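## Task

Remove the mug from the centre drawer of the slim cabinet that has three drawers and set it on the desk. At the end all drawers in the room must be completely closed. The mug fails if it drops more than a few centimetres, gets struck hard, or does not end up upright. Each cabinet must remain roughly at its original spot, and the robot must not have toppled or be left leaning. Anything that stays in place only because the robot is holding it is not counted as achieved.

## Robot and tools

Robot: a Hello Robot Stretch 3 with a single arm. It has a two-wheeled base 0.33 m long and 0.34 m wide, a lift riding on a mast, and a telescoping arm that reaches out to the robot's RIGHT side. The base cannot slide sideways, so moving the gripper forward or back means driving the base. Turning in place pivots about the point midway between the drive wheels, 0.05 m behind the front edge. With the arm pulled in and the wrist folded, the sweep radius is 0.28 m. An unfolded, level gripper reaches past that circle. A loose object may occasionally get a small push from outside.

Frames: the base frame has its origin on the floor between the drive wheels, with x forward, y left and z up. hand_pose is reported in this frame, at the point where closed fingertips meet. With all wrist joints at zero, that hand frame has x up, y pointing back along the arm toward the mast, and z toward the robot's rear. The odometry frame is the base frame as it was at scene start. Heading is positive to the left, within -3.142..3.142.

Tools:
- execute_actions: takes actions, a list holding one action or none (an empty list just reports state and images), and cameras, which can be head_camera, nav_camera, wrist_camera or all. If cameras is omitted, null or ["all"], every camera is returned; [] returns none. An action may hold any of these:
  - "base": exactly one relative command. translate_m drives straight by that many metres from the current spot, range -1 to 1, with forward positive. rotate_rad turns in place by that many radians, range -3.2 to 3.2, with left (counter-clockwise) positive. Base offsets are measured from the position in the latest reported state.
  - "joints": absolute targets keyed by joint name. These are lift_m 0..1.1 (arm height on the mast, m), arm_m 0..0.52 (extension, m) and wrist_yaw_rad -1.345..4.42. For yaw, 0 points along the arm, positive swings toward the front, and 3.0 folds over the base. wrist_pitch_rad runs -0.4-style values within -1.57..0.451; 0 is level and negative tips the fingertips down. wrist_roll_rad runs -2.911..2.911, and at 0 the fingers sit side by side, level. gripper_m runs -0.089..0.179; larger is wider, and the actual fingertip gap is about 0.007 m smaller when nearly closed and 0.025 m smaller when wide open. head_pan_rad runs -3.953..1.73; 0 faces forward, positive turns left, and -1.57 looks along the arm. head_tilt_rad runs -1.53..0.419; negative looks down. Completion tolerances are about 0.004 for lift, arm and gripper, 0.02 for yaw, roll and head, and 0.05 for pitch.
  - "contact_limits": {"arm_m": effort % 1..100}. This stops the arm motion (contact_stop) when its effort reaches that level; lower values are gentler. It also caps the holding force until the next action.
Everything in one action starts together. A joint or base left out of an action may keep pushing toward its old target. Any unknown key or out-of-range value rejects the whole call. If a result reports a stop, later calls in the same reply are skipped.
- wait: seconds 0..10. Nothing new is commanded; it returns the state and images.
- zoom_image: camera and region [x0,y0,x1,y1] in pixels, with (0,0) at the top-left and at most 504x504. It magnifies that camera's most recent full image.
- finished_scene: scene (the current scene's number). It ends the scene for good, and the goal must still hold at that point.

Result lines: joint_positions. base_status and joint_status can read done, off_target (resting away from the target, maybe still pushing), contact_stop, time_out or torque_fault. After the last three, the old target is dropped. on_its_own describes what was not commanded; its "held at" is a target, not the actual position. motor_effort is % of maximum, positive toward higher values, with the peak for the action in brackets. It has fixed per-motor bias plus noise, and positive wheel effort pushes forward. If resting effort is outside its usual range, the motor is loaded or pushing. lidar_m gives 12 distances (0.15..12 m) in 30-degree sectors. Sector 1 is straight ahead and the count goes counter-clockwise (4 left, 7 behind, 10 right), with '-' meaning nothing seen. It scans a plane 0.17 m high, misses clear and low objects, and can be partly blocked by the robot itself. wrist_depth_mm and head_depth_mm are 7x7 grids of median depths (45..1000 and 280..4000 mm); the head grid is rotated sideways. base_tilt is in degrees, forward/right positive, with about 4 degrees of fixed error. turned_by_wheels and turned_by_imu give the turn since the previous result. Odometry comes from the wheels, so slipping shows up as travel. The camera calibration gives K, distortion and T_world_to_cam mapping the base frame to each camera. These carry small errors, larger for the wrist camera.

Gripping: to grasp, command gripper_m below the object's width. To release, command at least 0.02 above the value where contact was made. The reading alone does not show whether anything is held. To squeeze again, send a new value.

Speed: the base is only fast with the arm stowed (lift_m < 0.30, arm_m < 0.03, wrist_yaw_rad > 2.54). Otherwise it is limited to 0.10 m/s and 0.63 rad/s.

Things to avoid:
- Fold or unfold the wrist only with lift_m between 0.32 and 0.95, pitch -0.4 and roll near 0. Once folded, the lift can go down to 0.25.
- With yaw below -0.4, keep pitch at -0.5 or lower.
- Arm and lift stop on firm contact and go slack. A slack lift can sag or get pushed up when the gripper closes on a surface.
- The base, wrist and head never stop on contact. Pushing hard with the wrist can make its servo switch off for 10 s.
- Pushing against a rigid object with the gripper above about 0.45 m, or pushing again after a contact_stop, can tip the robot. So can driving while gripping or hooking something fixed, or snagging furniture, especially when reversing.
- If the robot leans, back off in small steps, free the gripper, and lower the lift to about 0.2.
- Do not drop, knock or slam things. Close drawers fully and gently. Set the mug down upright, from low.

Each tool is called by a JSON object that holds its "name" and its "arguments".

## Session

{"name": "execute_actions", "arguments": {"actions": []}}

Scene clock: 0.00 s.
base_odometry: x=+0.000 y=+0.000 heading=+0.000 (m, m, rad; odometry frame)
turned_by_wheels: +0.000 (rad since the last result)
turned_by_imu: +0.000 (rad since the last result)
base_tilt: forward=-1.6 right=-1.5 (deg)
lidar_m: 1.77 1.70 1.78 2.14 1.51 1.55 2.96 2.65 2.38 1.75 1.21 1.26
head_depth_mm: 2037 2166 2186 2187 2168 2184 2174 / 2025 2094 2064 2064 2083 2073 2059 / 1950 1969 1963 1971 1958 1952 1917 / 1858 1868 1857 1849 1846 1847 1840 / 1784 1763 1747 1752 1759 1749 1733 / 1698 1683 1692 1684 1686 1676 1679 / 1617 1614 1617 1609 1602 1597 1597
base_status: not commanded
joint_positions: lift_m=+0.575 arm_m=+0.003 wrist_yaw_rad=+3.000 wrist_pitch_rad=-0.457 wrist_roll_rad=-0.020 gripper_m=+0.037 head_pan_rad=-0.004 head_tilt_rad=+0.011
joint_status: not commanded
motor_effort: left_wheel=-1 right_wheel=+0 lift_m=+18 arm_m=+0 wrist_yaw_rad=+0 wrist_pitch_rad=+4 wrist_roll_rad=+0 gripper_m=+0 head_pan_rad=+1 head_tilt_rad=+2 (%)
hand_pose: x=+0.0098 y=+0.0693 z=+0.5788 quat_wxyz=(+0.208, +0.691, +0.113, +0.683) (m; base frame)
wrist_depth_mm: - - - - - - - / - - - - - - - / - - - - - - - / - - - - - - - / 920 949 - 930 963 971 943 / 773 776 - 789 801 790 829 / 667 710 679 688 699 712 702
pictures: head_camera (sideways: a quarter turn clockwise sets it upright), nav_camera (sideways: a quarter turn counterclockwise sets it upright), wrist_camera
camera_calibration (this result's frames):
head_camera: T_world_to_cam=[[0.0125107, 0.0608635, -0.998068, 1.31622], [-0.00423881, 0.99814, 0.0608148, -0.0767236], [0.999913, 0.00346979, 0.0127454, -0.0701938], [0, 0, 0, 1]] pos_world=[0.0533957, -0.00328521, 1.31924]
nav_camera: T_world_to_cam=[[-0.0591025, -0.0450506, 0.997235, -1.25053], [-0.0427486, -0.997951, -0.0476165, 0.116387], [0.997336, -0.0454447, 0.0570555, -0.119007], [0, 0, 0, 1]] pos_world=[0.0497559, 0.0544031, 1.2594]
wrist_camera: T_world_to_cam=[[0.992161, -0.120802, 0.031977, -0.0259495], [-0.0483473, -0.607047, -0.793194, 0.533133], [0.115231, 0.78543, -0.60813, 0.457537], [0, 0, 0, 1]] pos_world=[-0.00120067, -0.038861, 0.701949]
Images, in order (width x height): head_camera 896x504, nav_camera 672x504, wrist_camera 644x364.

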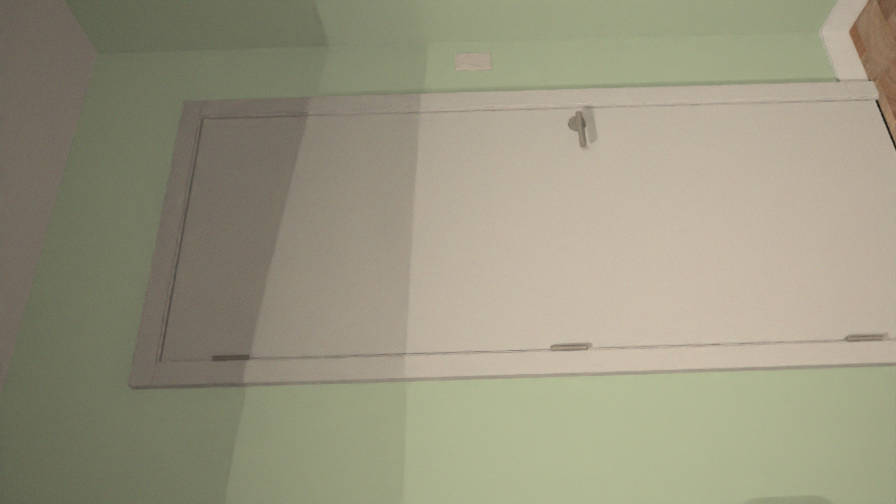

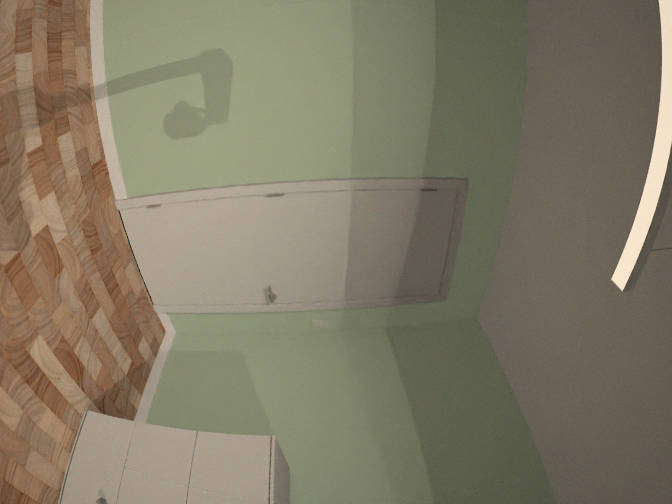

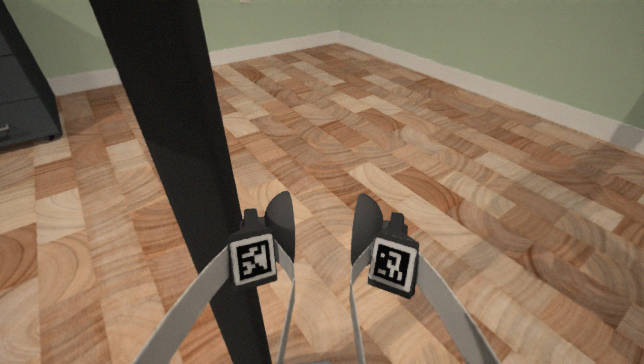

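{"name": "execute_actions", "arguments": {"actions": [{"joints": {"lift_m": 0.28, "head_pan_rad": -0.95, "head_tilt_rad": -0.55}}], "cameras": ["head_camera", "nav_camera"]}}

{"name": "execute_actions", "arguments": {"actions": [{"base": {"rotate_rad": 2.3}, "joints": {"head_pan_rad": 0.0, "head_tilt_rad": -0.55}}], "cameras": ["head_camera", "nav_camera"]}}

Scene clock: 4.77 s.
base_odometry: x=+0.000 y=+0.000 heading=+0.000 (m, m, rad; odometry frame)
turned_by_wheels: +0.000 (rad since the last result)
turned_by_imu: -0.001 (rad since the last result)
base_tilt: forward=-1.5 right=-1.7 (deg)
lidar_m: 1.77 1.71 1.78 2.14 1.52 1.55 2.96 2.66 2.39 1.75 1.21 1.26
head_depth_mm: 1396 1161 1188 1363 1735 1510 1272 / 1405 1186 1203 1335 1496 1516 1277 / 1422 1207 1213 1353 1523 1516 1288 / 1441 1227 1228 1369 1543 1533 1286 / 1455 1247 1241 1383 1574 1530 1291 / 1474 1273 1256 1400 1597 1535 1298 / 1489 1294 1273 1453 1843 1550 1306
base_status: not commanded
joint_positions: lift_m=+0.280 arm_m=+0.003 wrist_yaw_rad=+3.000 wrist_pitch_rad=-0.458 wrist_roll_rad=-0.020 gripper_m=+0.037 head_pan_rad=-0.943 head_tilt_rad=-0.543
joint_status: all done
motor_effort: left_wheel=-1(0) right_wheel=+0(0) lift_m=+13(16) arm_m=+0(0) wrist_yaw_rad=+0(1) wrist_pitch_rad=+4(4) wrist_roll_rad=+0(0) gripper_m=+0(1) head_pan_rad=-4(45) head_tilt_rad=-3(25) (%)
hand_pose: x=+0.0098 y=+0.0693 z=+0.2842 quat_wxyz=(+0.208, +0.691, +0.113, +0.683) (m; base frame)
wrist_depth_mm: - - - - - - - / - - - - - - - / 801 810 822 826 826 824 859 / 638 647 649 660 668 678 672 / 538 530 - 557 539 537 553 / 462 - - - 442 469 467 / - - - - 400 406 407
pictures: head_camera (sideways: a quarter turn clockwise sets it upright), nav_camera (sideways: a quarter turn counterclockwise sets it upright)
camera_calibration (this result's frames):
head_camera: T_world_to_cam=[[-0.252774, 0.451876, -0.855519, 1.13157], [0.822637, 0.565823, 0.0558031, -0.0751998], [0.509288, -0.689676, -0.514755, 0.619361], [0, 0, 0, 1]] pos_world=[0.0324604, -0.0416216, 1.2911]
nav_camera: T_world_to_cam=[[0.241869, -0.410216, 0.879331, -1.09818], [-0.842023, -0.539075, -0.019876, 0.0851227], [0.482178, -0.73561, -0.475797, 0.577695], [0, 0, 0, 1]] pos_world=[0.0587376, 0.0203569, 1.24222]
Images, in order (width x height): head_camera 896x504, nav_camera 672x504.

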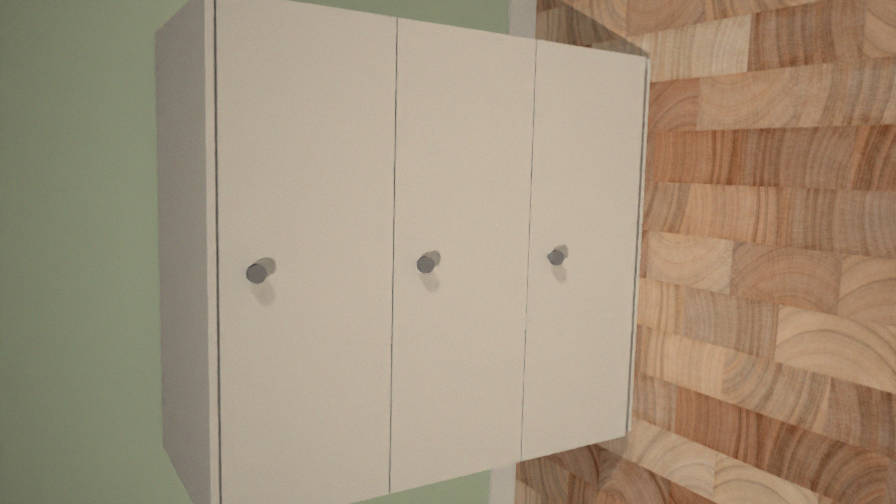

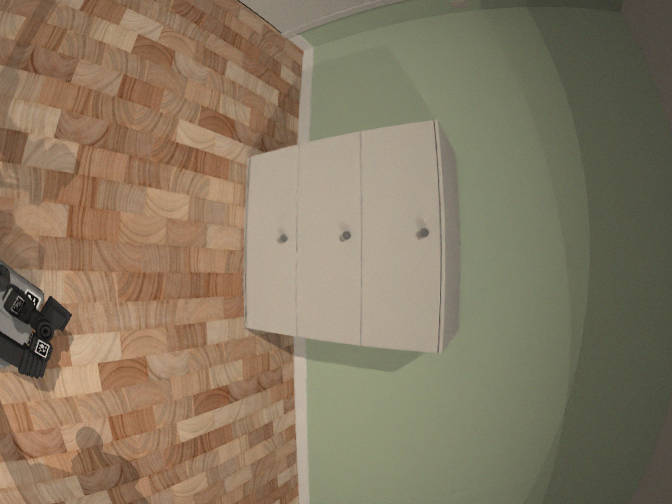

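Scene clock: 7.43 s.
base_odometry: x=+0.000 y=+0.000 heading=+2.300 (m, m, rad; odometry frame)
turned_by_wheels: +2.300 (rad since the last result)
turned_by_imu: +2.297 (rad since the last result)
base_tilt: forward=-1.5 right=-1.6 (deg)
lidar_m: 1.52 2.30 2.66 2.48 2.05 1.22 1.21 1.34 1.71 1.71 1.90 2.07
head_depth_mm: 1694 1848 2021 2192 1848 1503 1272 / 1736 1874 2067 2219 1856 1509 1276 / 1753 1913 2055 2196 1859 1526 1281 / 1775 1957 2045 1722 1838 1518 1286 / 1809 1988 2075 1759 1873 1541 1293 / 1832 2032 2229 2349 1886 1541 1299 / 1871 2060 2288 2445 1889 1546 1304
base_status: done
joint_positions: lift_m=+0.280 arm_m=+0.003 wrist_yaw_rad=+3.000 wrist_pitch_rad=-0.458 wrist_roll_rad=-0.020 gripper_m=+0.037 head_pan_rad=-0.007 head_tilt_rad=-0.543
joint_status: all done
motor_effort: left_wheel=-2(8) right_wheel=+2(10) lift_m=+14(13) arm_m=+0(0) wrist_yaw_rad=+0(0) wrist_pitch_rad=+4(4) wrist_roll_rad=+0(0) gripper_m=+0(0) head_pan_rad=+4(44) head_tilt_rad=-2(3) (%)
hand_pose: x=+0.0098 y=+0.0693 z=+0.2842 quat_wxyz=(+0.208, +0.691, +0.113, +0.683) (m; base frame)
wrist_depth_mm: - - - - - - - / - - - - - - - / 820 856 811 829 826 853 856 / 641 646 653 663 667 658 682 / 525 535 - 560 543 545 558 / 481 - - - 453 458 471 / - - - - 401 405 409
pictures: head_camera (sideways: a quarter turn clockwise sets it upright), nav_camera (sideways: a quarter turn counterclockwise sets it upright)
camera_calibration (this result's frames):
head_camera: T_world_to_cam=[[-0.514375, 0.0645236, -0.855134, 1.13266], [0.0324398, 0.997916, 0.0557841, -0.0703548], [0.856951, 0.000953552, -0.515396, 0.618074], [0, 0, 0, 1]] pos_world=[0.0552369, -0.00346476, 1.29106]
nav_camera: T_world_to_cam=[[0.474384, -0.0485928, 0.878976, -1.09913], [-0.0654467, -0.997659, -0.0198323, 0.0803287], [0.877882, -0.0481179, -0.476453, 0.576136], [0, 0, 0, 1]] pos_world=[0.0208877, 0.0544533, 1.24221]
Images, in order (width x height): head_camera 896x504, nav_camera 672x504.

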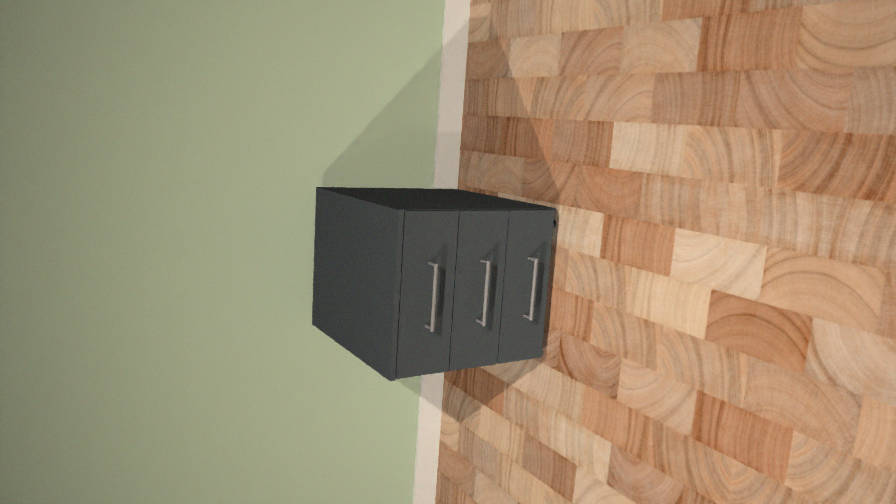

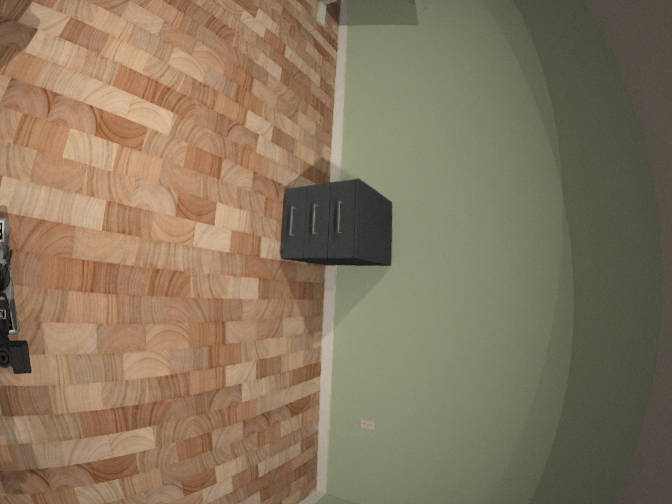

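{"name": "zoom_image", "arguments": {"camera": "head_camera", "region": [300, 160, 580, 400]}}

Region (300, 160, 580, 400) of head_camera's 896x504 image, scaled by 1.800, with more detail than that image has; it fills the top 432 rows of this view, and the rest is white.

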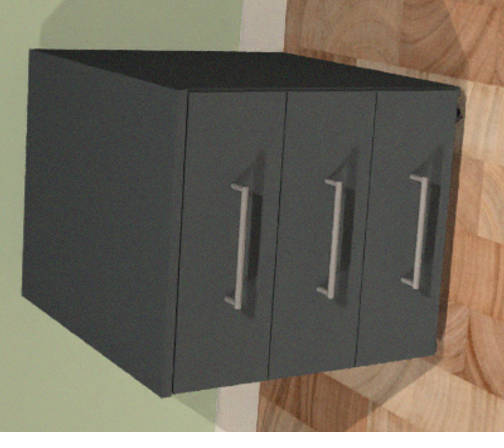

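{"name": "execute_actions", "arguments": {"actions": [{"base": {"rotate_rad": 0.397}, "joints": {"head_pan_rad": 0.85, "head_tilt_rad": -0.3, "wrist_pitch_rad": -0.4}}], "cameras": ["head_camera", "nav_camera"]}}

{"name": "execute_actions", "arguments": {"actions": [{"base": {"translate_m": 0.859}, "joints": {"head_pan_rad": 1.3, "head_tilt_rad": -0.3}}], "cameras": ["head_camera"]}}

{"name": "execute_actions", "arguments": {"actions": [{"base": {"rotate_rad": 0.984}, "joints": {"head_pan_rad": -1.57, "head_tilt_rad": -0.9}}], "cameras": ["head_camera"]}}

Scene clock: 17.70 s.
base_odometry: x=+0.000 y=+0.000 heading=+2.697 (m, m, rad; odometry frame)
turned_by_wheels: +0.397 (rad since the last result)
turned_by_imu: +0.396 (rad since the last result)
base_tilt: forward=-1.7 right=-1.6 (deg)
lidar_m: 1.58 3.09 2.61 2.27 1.24 1.21 1.27 1.75 1.71 1.80 2.11 1.52
head_depth_mm: 2757 2903 3009 3184 2559 1914 1517 / 2692 2821 2991 3200 2590 1919 1522 / 2659 2817 2896 3143 2610 1934 1532 / 2660 2811 2914 3145 2631 1937 1539 / 2627 2754 2911 3070 2637 1953 1548 / 2593 2740 2871 3081 2654 1963 1551 / 2589 2702 2824 3009 2688 1963 1552
base_status: done
joint_positions: lift_m=+0.280 arm_m=+0.003 wrist_yaw_rad=+3.000 wrist_pitch_rad=-0.421 wrist_roll_rad=-0.020 gripper_m=+0.037 head_pan_rad=+0.843 head_tilt_rad=-0.309
joint_status: all done
motor_effort: left_wheel=-2(8) right_wheel=+2(9) lift_m=+14(14) arm_m=+0(0) wrist_yaw_rad=+0(1) wrist_pitch_rad=+6(6) wrist_roll_rad=+0(0) gripper_m=+0(0) head_pan_rad=+3(44) head_tilt_rad=+4(17) (%)
hand_pose: x=+0.0105 y=+0.0740 z=+0.2922 quat_wxyz=(+0.196, +0.693, +0.101, +0.686) (m; base frame)
wrist_depth_mm: - - - - - - - / - - - - - - - / 847 879 894 877 922 922 949 / 666 665 684 688 692 711 732 / 549 555 - 564 561 585 576 / 469 503 - - 462 488 474 / - - - - 410 410 417
pictures: head_camera (sideways: a quarter turn clockwise sets it upright), nav_camera (sideways: a quarter turn counterclockwise sets it upright)
camera_calibration (this result's frames):
head_camera: T_world_to_cam=[[-0.246664, -0.185227, -0.951235, 1.25642], [-0.737294, 0.672888, 0.0601606, -0.0713749], [0.628931, 0.71618, -0.302544, 0.34248], [0, 0, 0, 1]] pos_world=[0.0418926, 0.0354728, 1.30306]
nav_camera: T_world_to_cam=[[0.205347, 0.162388, 0.965123, -1.20993], [0.710364, -0.703067, -0.0328469, 0.0925478], [0.673212, 0.692334, -0.259728, 0.295344], [0, 0, 0, 1]] pos_world=[-0.0161173, 0.0570683, 1.24748]
Images, in order (width x height): head_camera 896x504, nav_camera 672x504.

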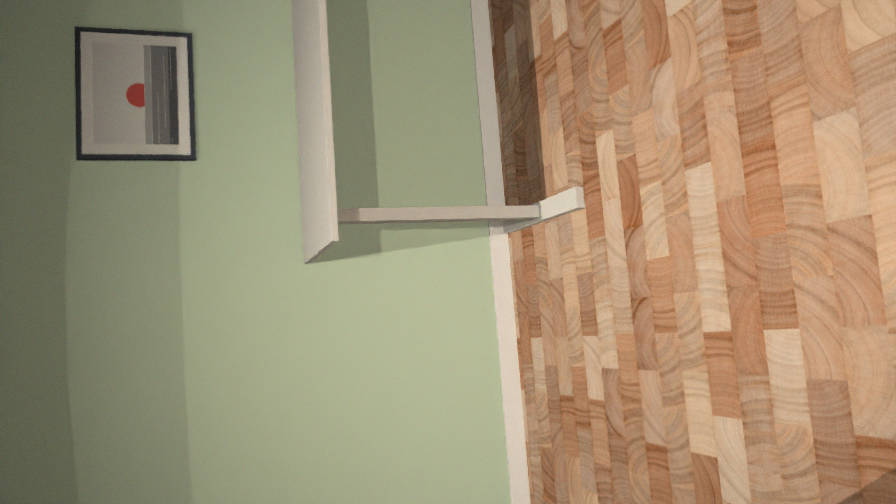

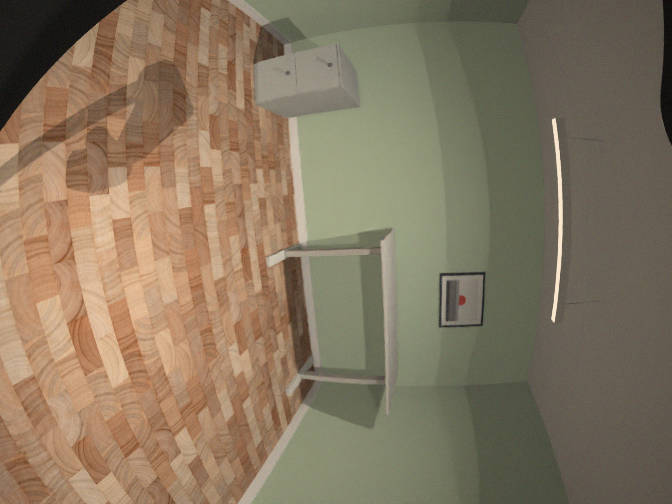

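Scene clock: 22.43 s.
base_odometry: x=-0.775 y=+0.370 heading=+2.697 (m, m, rad; odometry frame)
turned_by_wheels: +0.000 (rad since the last result)
turned_by_imu: -0.001 (rad since the last result)
base_tilt: forward=-1.5 right=-1.6 (deg)
lidar_m: 1.43 2.06 2.15 2.42 2.46 1.94 2.03 2.22 2.18 1.82 0.80 0.78
head_depth_mm: 2141 2254 2291 2496 2583 1909 1520 / 2193 2324 2362 2557 2460 1925 1520 / 2268 2395 2517 2691 2565 1931 1537 / 2350 2466 2605 2767 2616 1940 1546 / 2397 2562 2714 2857 2639 1941 1547 / 2479 2635 2807 2907 2662 1959 1546 / 2553 2719 2862 2491 2470 1968 1556
base_status: done
joint_positions: lift_m=+0.280 arm_m=+0.003 wrist_yaw_rad=+3.000 wrist_pitch_rad=-0.420 wrist_roll_rad=-0.020 gripper_m=+0.037 head_pan_rad=+1.293 head_tilt_rad=-0.309
joint_status: all done
motor_effort: left_wheel=-1(4) right_wheel=+1(8) lift_m=+13(13) arm_m=+0(0) wrist_yaw_rad=+1(2) wrist_pitch_rad=+6(6) wrist_roll_rad=+0(0) gripper_m=+0(0) head_pan_rad=+5(36) head_tilt_rad=+3(3) (%)
hand_pose: x=+0.0105 y=+0.0741 z=+0.2925 quat_wxyz=(+0.196, +0.693, +0.100, +0.686) (m; base frame)
wrist_depth_mm: - - - - - - - / - - - - - - - / 894 893 891 890 910 913 954 / 694 675 694 695 707 695 728 / 554 550 - 566 563 572 583 / 466 498 - - 469 486 487 / - - - - 410 420 420
pictures: head_camera (sideways: a quarter turn clockwise sets it upright)
camera_calibration (this result's frames):
head_camera: T_world_to_cam=[[-0.141488, -0.274082, -0.951241, 1.25579], [-0.956627, 0.285037, 0.0601609, -0.0700373], [0.25465, 0.918495, -0.302523, 0.344737], [0, 0, 0, 1]] pos_world=[0.0228917, 0.0475128, 1.30306]
Images, in order (width x height): head_camera 896x504.

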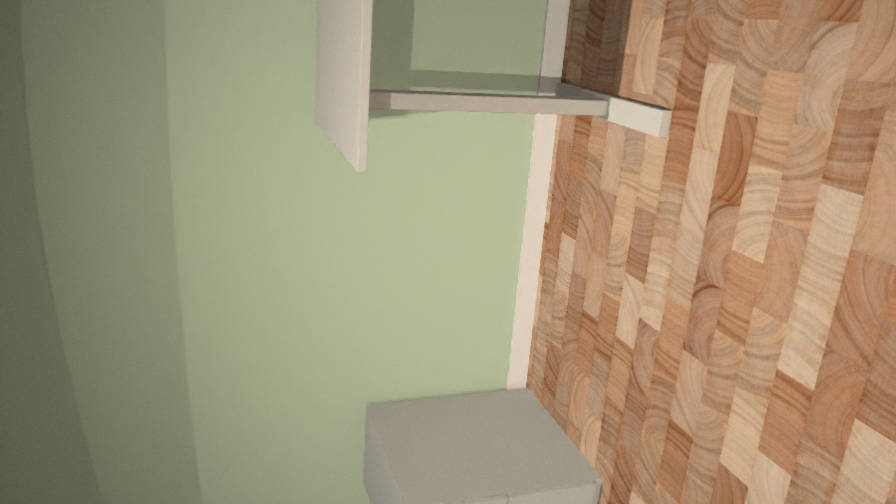

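Scene clock: 24.40 s.
base_odometry: x=-0.775 y=+0.370 heading=-2.602 (m, m, rad; odometry frame)
turned_by_wheels: +0.984 (rad since the last result)
turned_by_imu: +0.983 (rad since the last result)
base_tilt: forward=-1.5 right=-1.6 (deg)
lidar_m: 2.16 2.42 2.51 1.94 1.99 2.26 2.18 1.95 0.82 0.78 1.40 1.90
head_depth_mm: 1243 1441 1704 1587 1394 1237 1115 / 1239 1377 1107 1193 1381 1242 1136 / 1239 1338 1118 1191 1386 1250 1157 / 1235 1346 1127 1188 1385 1252 1161 / 1238 1374 1162 1269 1416 1255 1129 / 1235 1429 1695 1636 1425 1262 1131 / 1236 1436 1702 1639 1426 1260 1133
base_status: done
joint_positions: lift_m=+0.280 arm_m=+0.003 wrist_yaw_rad=+3.000 wrist_pitch_rad=-0.420 wrist_roll_rad=-0.020 gripper_m=+0.037 head_pan_rad=-1.563 head_tilt_rad=-0.889
joint_status: all done
motor_effort: left_wheel=-1(9) right_wheel=+2(9) lift_m=+14(13) arm_m=+0(1) wrist_yaw_rad=+1(1) wrist_pitch_rad=+6(6) wrist_roll_rad=+0(0) gripper_m=+0(1) head_pan_rad=-4(45) head_tilt_rad=-4(27) (%)
hand_pose: x=+0.0105 y=+0.0741 z=+0.2925 quat_wxyz=(+0.196, +0.693, +0.100, +0.686) (m; base frame)
wrist_depth_mm: - - - - - - - / - - - - - - - / 866 856 897 909 922 943 919 / 672 675 692 691 696 718 701 / 554 547 - 558 574 572 574 / 463 508 - - 473 478 481 / - - - - 411 420 419
pictures: head_camera (sideways: a quarter turn clockwise sets it upright)
camera_calibration (this result's frames):
head_camera: T_world_to_cam=[[0.0546935, 0.774433, -0.630287, 0.836129], [0.998431, -0.0348014, 0.0438788, -0.0607255], [0.0120463, -0.631698, -0.775121, 0.961069], [0, 0, 0, 1]] pos_world=[0.00332196, -0.0425349, 1.27461]
Images, in order (width x height): head_camera 896x504.

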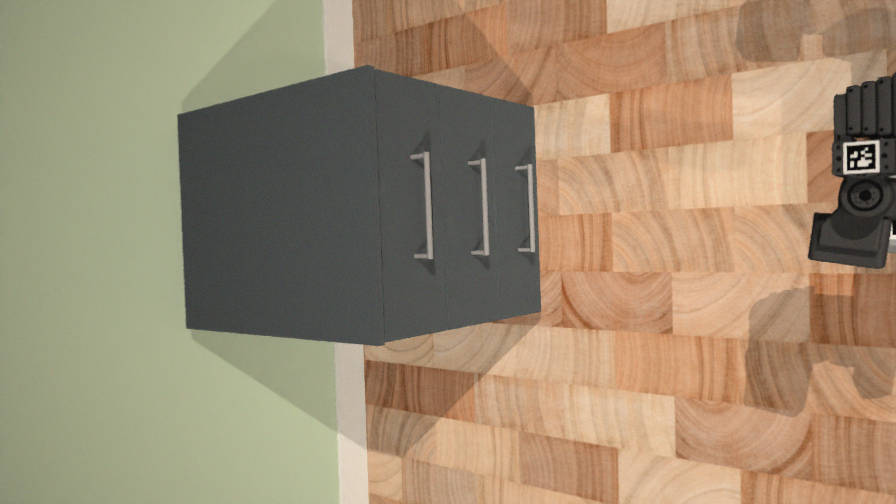

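{"name": "execute_actions", "arguments": {"actions": [{"joints": {"lift_m": 0.33, "wrist_yaw_rad": 0.0}}], "cameras": []}}

{"name": "execute_actions", "arguments": {"actions": [{"joints": {"lift_m": 0.155, "wrist_pitch_rad": 0.0, "wrist_roll_rad": 1.57, "gripper_m": 0.07, "arm_m": 0.26}}], "cameras": ["head_camera", "wrist_camera"]}}

Scene clock: 29.20 s.
base_odometry: x=-0.775 y=+0.370 heading=-2.602 (m, m, rad; odometry frame)
turned_by_wheels: +0.000 (rad since the last result)
turned_by_imu: -0.001 (rad since the last result)
base_tilt: forward=-1.5 right=-1.5 (deg)
lidar_m: 2.15 2.42 2.50 1.94 1.99 2.26 2.18 1.94 0.82 0.78 1.40 1.90
head_depth_mm: 1242 1445 1712 1592 1401 1246 1111 / 1236 1376 1109 1192 1376 1243 1151 / 1237 1339 1117 1187 1385 1248 - / 1239 1346 1125 1183 1383 1254 1128 / 1238 1372 1152 1267 1416 1252 1133 / 1236 1422 1705 1630 1418 1261 1136 / 1238 1439 1702 1636 1426 1265 1139
base_status: not commanded
joint_positions: lift_m=+0.330 arm_m=+0.003 wrist_yaw_rad=+0.003 wrist_pitch_rad=-0.420 wrist_roll_rad=-0.020 gripper_m=+0.037 head_pan_rad=-1.563 head_tilt_rad=-0.889
joint_status: all done
motor_effort: left_wheel=-2(2) right_wheel=+2(2) lift_m=+23(24) arm_m=-1(0) wrist_yaw_rad=-3(0) wrist_pitch_rad=+6(6) wrist_roll_rad=+0(0) gripper_m=+1(0) head_pan_rad=-5(5) head_tilt_rad=-4(4) (%)
hand_pose: x=-0.0209 y=-0.3720 z=+0.3420 quat_wxyz=(+0.699, +0.150, -0.684, -0.145) (m; base frame)
wrist_depth_mm: - - 499 489 495 - - / - - 556 541 527 - - / 967 - 631 587 601 - - / 756 766 741 659 716 788 811 / 626 626 625 627 645 641 653 / 517 523 514 530 527 534 560 / 461 450 456 462 465 465 475
pictures: none
No camera images: the call's "cameras" was empty. Leave "cameras" out to get every camera's image.

Scene clock: 32.33 s.
base_odometry: x=-0.775 y=+0.370 heading=-2.602 (m, m, rad; odometry frame)
turned_by_wheels: +0.000 (rad since the last result)
turned_by_imu: -0.001 (rad since the last result)
base_tilt: forward=-1.7 right=-1.6 (deg)
lidar_m: 2.15 2.43 2.50 1.94 1.99 2.27 2.18 1.95 0.82 0.78 1.40 1.90
head_depth_mm: 1246 1440 1709 1590 1393 1240 1116 / 1243 1371 1107 1193 1373 1244 1132 / 1242 1355 1118 1188 1379 1208 1129 / 1236 1342 1118 1188 1386 1250 1125 / 1241 1368 1152 1268 1418 1257 1131 / 1231 1429 1699 1627 1420 1266 1130 / 1232 1433 1705 1645 1430 1263 1137
base_status: not commanded
joint_positions: lift_m=+0.155 arm_m=+0.260 wrist_yaw_rad=+0.002 wrist_pitch_rad=-0.023 wrist_roll_rad=+1.570 gripper_m=+0.070 head_pan_rad=-1.563 head_tilt_rad=-0.889
joint_status: all done
motor_effort: left_wheel=-2(2) right_wheel=+2(2) lift_m=+13(21) arm_m=+3(4) wrist_yaw_rad=-1(3) wrist_pitch_rad=+7(8) wrist_roll_rad=+0(3) gripper_m=+1(80) head_pan_rad=-4(3) head_tilt_rad=-4(4) (%)
hand_pose: x=-0.0209 y=-0.6603 z=+0.2637 quat_wxyz=(+0.001, +0.001, -1.000, -0.012) (m; base frame)
wrist_depth_mm: 261 261 264 264 269 271 274 / 267 268 275 273 277 276 276 / 281 279 279 281 285 282 291 / 291 290 291 289 291 292 287 / 297 293 299 302 303 306 291 / 936 305 312 314 314 314 293 / 946 322 321 323 325 330 291
pictures: head_camera (sideways: a quarter turn clockwise sets it upright), wrist_camera
camera_calibration (this result's frames):
head_camera: T_world_to_cam=[[0.0548133, 0.774425, -0.630287, 0.836129], [0.998425, -0.0349559, 0.0438788, -0.0607254], [0.0119486, -0.6317, -0.775121, 0.961069], [0, 0, 0, 1]] pos_world=[0.00331538, -0.0425344, 1.27461]
wrist_camera: T_world_to_cam=[[-0.0190956, 0.0191003, -0.999635, 0.269737], [0.980408, 0.196406, -0.0149756, 0.185574], [0.196048, -0.980337, -0.0224766, -0.476142], [0, 0, 0, 1]] pos_world=[-0.0834412, -0.508379, 0.261715]
Images, in order (width x height): head_camera 896x504, wrist_camera 644x364.

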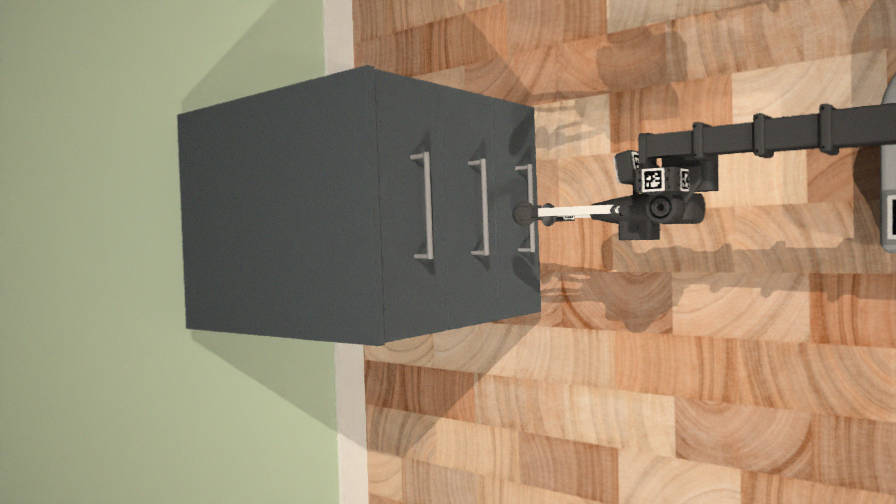

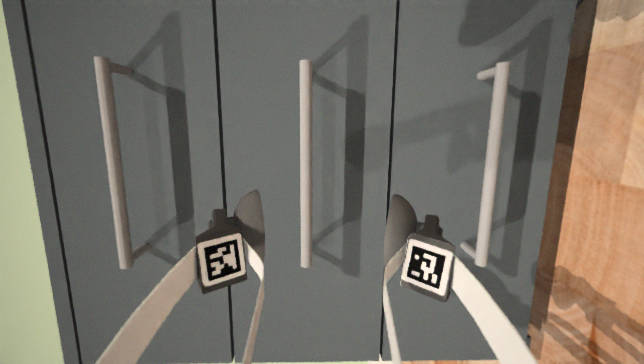

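{"name": "execute_actions", "arguments": {"actions": [{"base": {"translate_m": -0.015}, "joints": {"lift_m": 0.168, "arm_m": 0.378}, "contact_limits": {"arm_m": 9}}], "cameras": ["wrist_camera"]}}

Scene clock: 36.47 s.
base_odometry: x=-0.763 y=+0.377 heading=-2.603 (m, m, rad; odometry frame)
turned_by_wheels: +0.000 (rad since the last result)
turned_by_imu: -0.001 (rad since the last result)
base_tilt: forward=-1.6 right=-1.7 (deg)
lidar_m: 2.16 2.44 2.51 1.94 1.99 2.25 2.16 1.95 0.82 0.78 1.40 1.90
head_depth_mm: 1242 1431 1711 1586 1393 1237 1115 / 1239 1372 1109 1232 1395 1244 1126 / 1242 1344 1116 1193 1427 1250 1120 / 1245 1338 1120 1183 1378 1252 1129 / 1237 1359 1133 1225 1415 1257 1132 / 1233 1432 1699 1634 1421 1260 1136 / 1242 1427 1694 1631 1436 1269 1136
base_status: done
joint_positions: lift_m=+0.168 arm_m=+0.369 wrist_yaw_rad=+0.001 wrist_pitch_rad=-0.020 wrist_roll_rad=+1.570 gripper_m=+0.070 head_pan_rad=-1.563 head_tilt_rad=-0.889
joint_status: arm_m contact_stop (moved +0.110 of +0.118); the others done
on_its_own: arm_m is slack since a contact_stop, until your next command for it (your +0.378 is given up)
motor_effort: left_wheel=-2(6) right_wheel=+2(3) lift_m=+23(24) arm_m=+0(8) wrist_yaw_rad=-2(2) wrist_pitch_rad=+6(7) wrist_roll_rad=+0(0) gripper_m=+0(1) head_pan_rad=-4(3) head_tilt_rad=-4(4) (%)
contact_limits: arm_m 9 (drawing in: default 23, maximum 38; extending or still: default 32, maximum 52)
hand_pose: x=-0.0211 y=-0.7699 z=+0.2770 quat_wxyz=(+0.001, +0.001, -1.000, -0.010) (m; base frame)
wrist_depth_mm: 160 161 162 164 165 165 166 / 166 165 167 168 170 171 171 / 170 172 172 173 174 177 177 / 176 175 179 179 181 181 183 / 182 181 183 184 186 188 188 / 189 187 192 190 195 193 193 / 192 195 198 197 200 201 201
pictures: wrist_camera
camera_calibration (this result's frames):
wrist_camera: T_world_to_cam=[[-0.018829, 0.0156854, -0.9997, 0.28246], [0.980544, 0.195695, -0.0153977, 0.207041], [0.195395, -0.980539, -0.019065, -0.584385], [0, 0, 0, 1]] pos_world=[-0.0835087, -0.61796, 0.274422]
Images, in order (width x height): wrist_camera 644x364.

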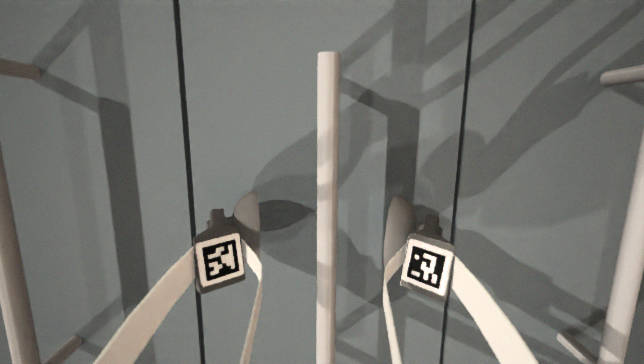

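{"name": "execute_actions", "arguments": {"actions": [{"joints": {"gripper_m": -0.07}}], "cameras": []}}

{"name": "execute_actions", "arguments": {"actions": [{"joints": {"arm_m": 0.25}}], "cameras": ["head_camera", "wrist_camera"]}}

Scene clock: 38.87 s.
base_odometry: x=-0.763 y=+0.377 heading=-2.602 (m, m, rad; odometry frame)
turned_by_wheels: +0.000 (rad since the last result)
turned_by_imu: +0.000 (rad since the last result)
base_tilt: forward=-1.6 right=-1.6 (deg)
lidar_m: 2.17 2.44 2.50 1.93 1.99 2.25 2.16 1.95 0.82 0.78 1.40 1.90
head_depth_mm: 1240 1444 1720 1589 1392 1237 1117 / 1242 1368 1113 1234 1403 1249 1126 / 1241 1342 1116 1187 1424 1245 1124 / 1237 1346 1122 1184 1385 1250 1130 / 1237 1358 1128 1229 1414 1262 1129 / 1237 1424 1701 1629 1419 1263 1134 / 1233 1427 1697 1634 1427 1263 1140
base_status: not commanded
joint_positions: lift_m=+0.168 arm_m=+0.367 wrist_yaw_rad=+0.001 wrist_pitch_rad=-0.021 wrist_roll_rad=+1.570 gripper_m=-0.069 head_pan_rad=-1.563 head_tilt_rad=-0.890
joint_status: all done
on_its_own: arm_m is slack since a contact_stop, until your next command for it (your +0.378 is given up)
motor_effort: left_wheel=-1(3) right_wheel=-1(4) lift_m=+22(23) arm_m=+0(3) wrist_yaw_rad=-1(1) wrist_pitch_rad=+6(12) wrist_roll_rad=-1(1) gripper_m=-25(100) head_pan_rad=-3(4) head_tilt_rad=-3(4) (%)
hand_pose: x=-0.0212 y=-0.7673 z=+0.2767 quat_wxyz=(+0.001, +0.000, -1.000, -0.011) (m; base frame)
wrist_depth_mm: 163 165 163 164 165 168 169 / 167 169 168 168 171 174 173 / 173 173 173 173 176 179 179 / 177 179 179 180 181 185 185 / 184 185 185 149 188 191 191 / 188 192 193 193 194 197 197 / 195 196 198 198 200 204 203
pictures: none
No camera images: the call's "cameras" was empty. Leave "cameras" out to get every camera's image.

Scene clock: 40.97 s.
base_odometry: x=-0.763 y=+0.377 heading=-2.603 (m, m, rad; odometry frame)
turned_by_wheels: +0.000 (rad since the last result)
turned_by_imu: -0.001 (rad since the last result)
base_tilt: forward=-1.6 right=-1.5 (deg)
lidar_m: 2.16 2.44 2.49 1.94 1.99 2.24 2.16 1.95 0.82 0.78 1.40 1.90
head_depth_mm: 1243 1439 1719 1598 1396 1242 1120 / 1246 1376 1111 1251 1352 1240 1133 / 1240 1341 1119 1153 1356 1210 1131 / 1239 1345 1122 1114 1363 1255 1132 / 1233 1356 1135 1288 1388 1256 1131 / 1241 1429 1700 1629 1418 1265 1138 / 1230 1426 1696 1631 1432 1267 1138
base_status: not commanded
joint_positions: lift_m=+0.168 arm_m=+0.250 wrist_yaw_rad=-0.006 wrist_pitch_rad=-0.023 wrist_roll_rad=+1.570 gripper_m=-0.060 head_pan_rad=-1.563 head_tilt_rad=-0.890
joint_status: all done
on_its_own: gripper_m is held at -0.061, not at your -0.070, by its stall guard, which is still easing
motor_effort: left_wheel=-2(3) right_wheel=+4(4) lift_m=+22(22) arm_m=-4(7) wrist_yaw_rad=+8(8) wrist_pitch_rad=+7(7) wrist_roll_rad=-1(0) gripper_m=-22(25) head_pan_rad=-4(4) head_tilt_rad=-3(3) (%)
hand_pose: x=-0.0229 y=-0.6509 z=+0.2761 quat_wxyz=(+0.001, -0.003, -1.000, -0.012) (m; base frame)
wrist_depth_mm: 272 272 163 164 166 281 287 / 282 278 169 168 170 284 291 / 839 288 173 172 176 297 300 / 880 299 180 179 182 308 306 / 883 305 184 149 188 314 301 / 943 314 193 191 194 331 303 / 974 327 198 198 200 345 308
pictures: head_camera (sideways: a quarter turn clockwise sets it upright), wrist_camera
camera_calibration (this result's frames):
head_camera: T_world_to_cam=[[0.0550328, 0.774971, -0.629596, 0.835227], [0.998415, -0.0352836, 0.0438406, -0.0606756], [0.0117608, -0.631011, -0.775685, 0.961803], [0, 0, 0, 1]] pos_world=[0.0033029, -0.0425093, 1.27457]
wrist_camera: T_world_to_cam=[[-0.0185392, 0.0193182, -0.999641, 0.282103], [0.981929, 0.188691, -0.0145643, 0.180784], [0.188342, -0.981847, -0.0224673, -0.467424], [0, 0, 0, 1]] pos_world=[-0.0842516, -0.498501, 0.274133]
Images, in order (width x height): head_camera 896x504, wrist_camera 644x364.

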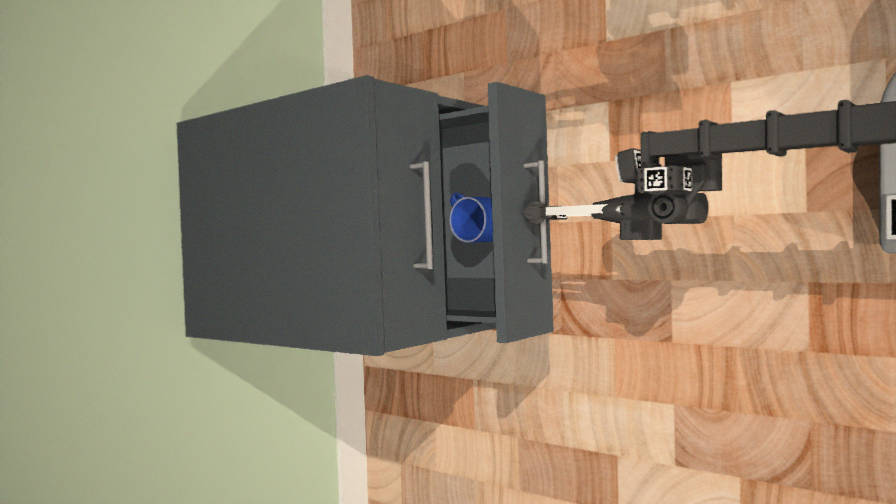

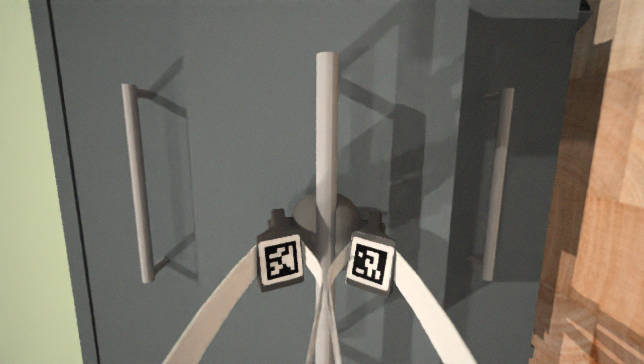

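{"name": "execute_actions", "arguments": {"actions": [{"base": {"translate_m": -0.005}, "joints": {"arm_m": 0.09}}], "cameras": []}}

{"name": "execute_actions", "arguments": {"actions": [{"joints": {"gripper_m": 0.06}}], "cameras": []}}

{"name": "execute_actions", "arguments": {"actions": [{"joints": {"arm_m": 0.03, "head_tilt_rad": -1.0}}], "cameras": ["head_camera"]}}

Scene clock: 44.70 s.
base_odometry: x=-0.758 y=+0.380 heading=-2.603 (m, m, rad; odometry frame)
turned_by_wheels: +0.000 (rad since the last result)
turned_by_imu: -0.001 (rad since the last result)
base_tilt: forward=-1.7 right=-1.5 (deg)
lidar_m: 2.17 2.44 2.50 1.94 1.99 2.24 2.16 1.95 0.82 0.78 1.40 1.90
head_depth_mm: 1239 1438 1712 1599 1399 1238 1113 / 1237 1375 1135 1259 1141 1243 1124 / 1239 1336 1117 1260 1160 1265 - / 1236 1338 1120 1260 1133 1252 1128 / 1235 1354 1127 1269 1180 1260 1126 / 1236 1436 1690 1629 1426 1261 1136 / 1230 1425 1696 1635 1424 1265 1137
base_status: done
joint_positions: lift_m=+0.168 arm_m=+0.090 wrist_yaw_rad=-0.001 wrist_pitch_rad=-0.025 wrist_roll_rad=+1.570 gripper_m=-0.054 head_pan_rad=-1.563 head_tilt_rad=-0.890
joint_status: all done
on_its_own: gripper_m is held at -0.055, not at your -0.070, by its stall guard, which is not easing now
motor_effort: left_wheel=-1(5) right_wheel=+1(5) lift_m=+22(22) arm_m=-3(5) wrist_yaw_rad=+2(11) wrist_pitch_rad=+7(7) wrist_roll_rad=-1(0) gripper_m=-22(21) head_pan_rad=-4(4) head_tilt_rad=-3(3) (%)
hand_pose: x=-0.0216 y=-0.4908 z=+0.2757 quat_wxyz=(+0.001, +0.000, -1.000, -0.013) (m; base frame)
wrist_depth_mm: 946 424 163 164 165 420 307 / 983 434 169 168 169 445 302 / - - 173 174 177 455 306 / - - 178 179 182 459 305 / - - 185 149 188 453 304 / - - 191 193 196 447 305 / - - 198 197 201 447 304
pictures: none
No camera images: the call's "cameras" was empty. Leave "cameras" out to get every camera's image.

Scene clock: 46.33 s.
base_odometry: x=-0.758 y=+0.380 heading=-2.603 (m, m, rad; odometry frame)
turned_by_wheels: +0.000 (rad since the last result)
turned_by_imu: +0.000 (rad since the last result)
base_tilt: forward=-1.6 right=-1.7 (deg)
lidar_m: 2.17 2.45 2.51 1.94 1.99 2.24 2.16 1.95 0.82 0.78 1.40 1.90
head_depth_mm: 1240 1438 1713 1589 1402 1239 1113 / 1245 1375 1136 1257 1142 1244 1126 / 1243 1347 1119 1261 1167 1264 - / 1241 1341 1121 1269 1125 1253 1124 / 1241 1356 1129 1265 1175 1257 1133 / 1237 1432 1699 1624 1424 1259 1129 / 1234 1429 1698 1648 1425 1267 1135
base_status: not commanded
joint_positions: lift_m=+0.168 arm_m=+0.090 wrist_yaw_rad=-0.001 wrist_pitch_rad=-0.025 wrist_roll_rad=+1.570 gripper_m=+0.060 head_pan_rad=-1.563 head_tilt_rad=-0.890
joint_status: all done
motor_effort: left_wheel=-1(1) right_wheel=+1(1) lift_m=+22(22) arm_m=-3(3) wrist_yaw_rad=+2(1) wrist_pitch_rad=+7(7) wrist_roll_rad=-1(0) gripper_m=+1(82) head_pan_rad=-4(4) head_tilt_rad=-3(3) (%)
hand_pose: x=-0.0216 y=-0.4908 z=+0.2758 quat_wxyz=(+0.001, +0.000, -1.000, -0.013) (m; base frame)
wrist_depth_mm: 971 428 165 165 168 429 307 / 968 980 171 170 172 443 305 / - - 175 175 178 446 302 / - - 181 181 184 448 306 / - - 187 187 190 466 305 / - - 193 193 199 433 308 / - - 202 201 203 425 303
pictures: none
No camera images: the call's "cameras" was empty. Leave "cameras" out to get every camera's image.

Scene clock: 47.93 s.
base_odometry: x=-0.758 y=+0.380 heading=-2.603 (m, m, rad; odometry frame)
turned_by_wheels: +0.000 (rad since the last result)
turned_by_imu: +0.000 (rad since the last result)
base_tilt: forward=-1.6 right=-1.6 (deg)
lidar_m: 2.18 2.44 2.50 1.94 1.99 2.24 2.16 1.95 0.82 0.78 1.40 1.90
head_depth_mm: 1309 1548 1671 1483 1327 1205 1116 / 1284 1213 1104 1277 1299 1205 - / 1271 1160 1066 1241 1279 1241 - / 1276 1165 1068 1250 1282 1230 1124 / 1283 1173 1074 1269 1292 1221 1115 / 1296 1533 1703 1518 1351 1226 1116 / 1289 1523 1697 1516 1364 1228 1121
base_status: not commanded
joint_positions: lift_m=+0.168 arm_m=+0.030 wrist_yaw_rad=-0.001 wrist_pitch_rad=-0.024 wrist_roll_rad=+1.570 gripper_m=+0.060 head_pan_rad=-1.563 head_tilt_rad=-0.987
joint_status: all done
motor_effort: left_wheel=-1(2) right_wheel=+1(2) lift_m=+22(22) arm_m=-3(3) wrist_yaw_rad=+1(2) wrist_pitch_rad=+7(7) wrist_roll_rad=-1(1) gripper_m=+2(0) head_pan_rad=-3(3) head_tilt_rad=-5(11) (%)
hand_pose: x=-0.0216 y=-0.4309 z=+0.2760 quat_wxyz=(+0.001, +0.000, -1.000, -0.012) (m; base frame)
wrist_depth_mm: 996 997 222 223 225 461 307 / - - 229 228 232 454 305 / - - 239 235 243 460 307 / - - 245 243 249 453 306 / - - 542 251 545 453 309 / - - - 261 442 438 306 / - - - 269 626 420 305
pictures: head_camera (sideways: a quarter turn clockwise sets it upright)
camera_calibration (this result's frames):
head_camera: T_world_to_cam=[[0.0545957, 0.832499, -0.551331, 0.733262], [0.998446, -0.0393406, 0.0394678, -0.0549775], [0.0111672, -0.552629, -0.833353, 1.03678], [0, 0, 0, 1]] pos_world=[0.00328125, -0.0396468, 1.27045]
Images, in order (width x height): head_camera 896x504.

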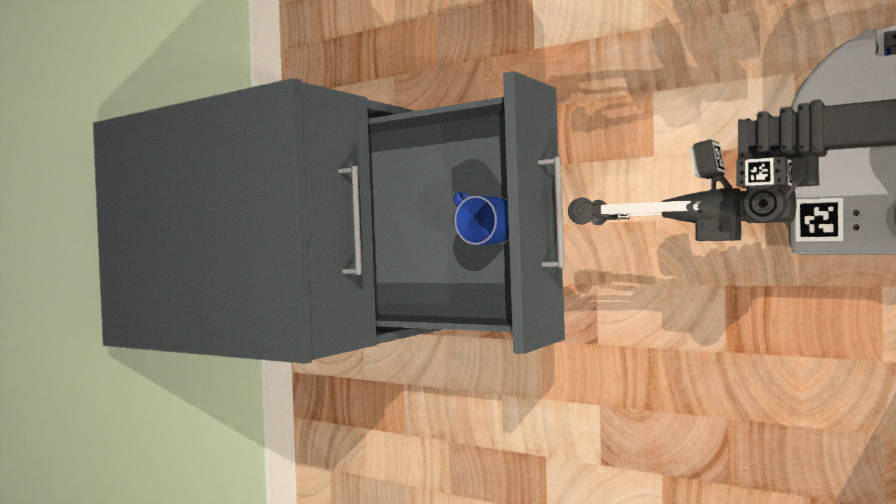

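{"name": "zoom_image", "arguments": {"camera": "head_camera", "region": [400, 140, 620, 300]}}

Region (400, 140, 620, 300) of head_camera's 896x504 image, scaled by 2.291, with more detail than that image has; it fills the top 367 rows of this view, and the rest is white.

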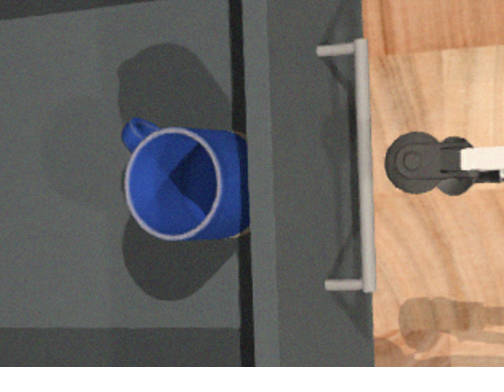

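{"name": "execute_actions", "arguments": {"actions": [{"joints": {"lift_m": 0.55, "wrist_pitch_rad": -1.3, "gripper_m": 0.13, "head_pan_rad": -0.05, "head_tilt_rad": -0.3}}], "cameras": ["head_camera", "nav_camera"]}}

Scene clock: 68.83 s.
base_odometry: x=-0.758 y=+0.380 heading=-2.603 (m, m, rad; odometry frame)
turned_by_wheels: +0.000 (rad since the last result)
turned_by_imu: -0.002 (rad since the last result)
base_tilt: forward=-1.6 right=-1.6 (deg)
lidar_m: 2.18 2.44 2.51 1.94 1.99 2.25 2.16 1.95 0.82 0.78 1.40 1.89
head_depth_mm: 2282 2416 2475 2691 2557 1913 1518 / 2259 2401 2467 2697 2572 1920 1529 / 2248 2352 2446 2630 2603 1911 1524 / 2237 2359 2463 2660 2601 1936 1538 / 2217 2348 2441 2618 2498 1936 1547 / 2228 2336 2420 2623 2646 1953 1545 / 2216 2328 2464 2607 2671 1973 1552
base_status: not commanded
joint_positions: lift_m=+0.550 arm_m=+0.030 wrist_yaw_rad=-0.001 wrist_pitch_rad=-1.296 wrist_roll_rad=+1.571 gripper_m=+0.130 head_pan_rad=-0.057 head_tilt_rad=-0.310
joint_status: all done
motor_effort: left_wheel=-2(2) right_wheel=+1(2) lift_m=+23(24) arm_m=-3(3) wrist_yaw_rad=+1(1) wrist_pitch_rad=-1(27) wrist_roll_rad=-1(1) gripper_m=+0(80) head_pan_rad=+3(44) head_tilt_rad=+4(27) (%)
hand_pose: x=-0.0216 y=-0.2212 z=+0.4351 quat_wxyz=(+0.000, -0.001, -0.797, -0.604) (m; base frame)
wrist_depth_mm: 319 395 613 570 535 - - / 333 390 643 596 556 - - / 366 379 659 609 566 - - / 421 400 692 633 591 - - / 548 369 719 652 613 547 515 / 499 418 744 684 621 - 533 / 965 858 783 694 641 587 530
pictures: head_camera (sideways: a quarter turn clockwise sets it upright), nav_camera (sideways: a quarter turn counterclockwise sets it upright)
camera_calibration (this result's frames):
head_camera: T_world_to_cam=[[-0.298812, 0.0781051, -0.95111, 1.25657], [0.0688172, 0.995814, 0.0601558, -0.0762859], [0.951828, -0.0474775, -0.302936, 0.341021], [0, 0, 0, 1]] pos_world=[0.0561363, -0.0059876, 1.30304]
nav_camera: T_world_to_cam=[[0.255245, -0.0599371, 0.965017, -1.21009], [-0.109186, -0.993479, -0.0328254, 0.097519], [0.960692, -0.0969879, -0.260125, 0.294108], [0, 0, 0, 1]] pos_world=[0.0369708, 0.0528786, 1.24746]
Images, in order (width x height): head_camera 896x504, nav_camera 672x504.

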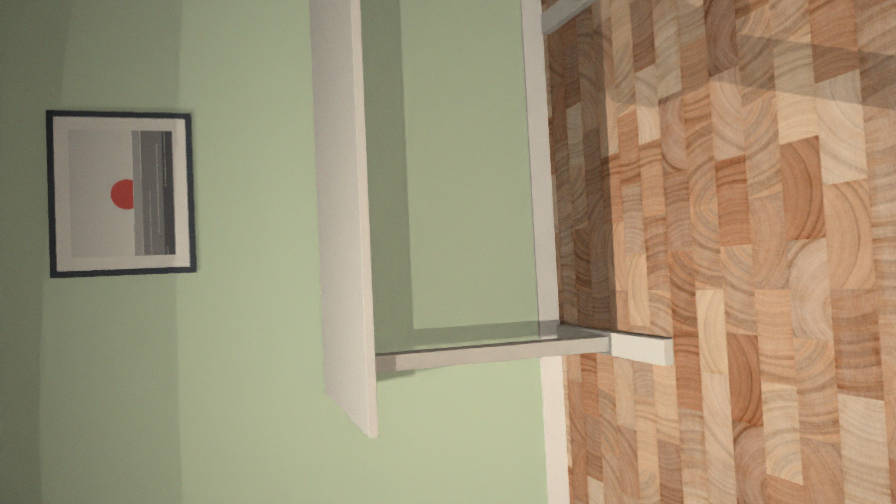

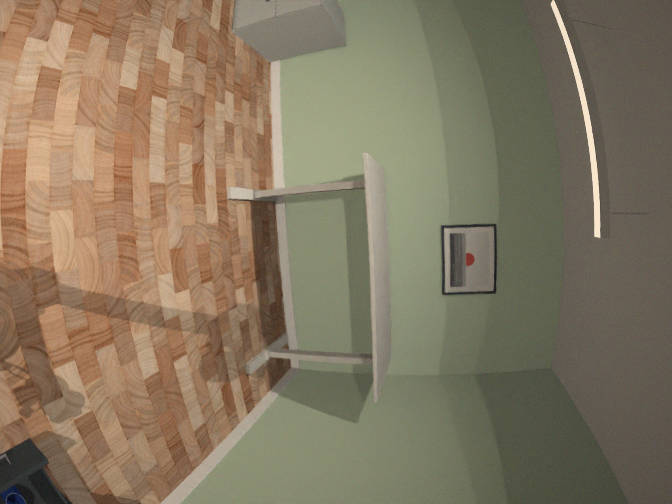

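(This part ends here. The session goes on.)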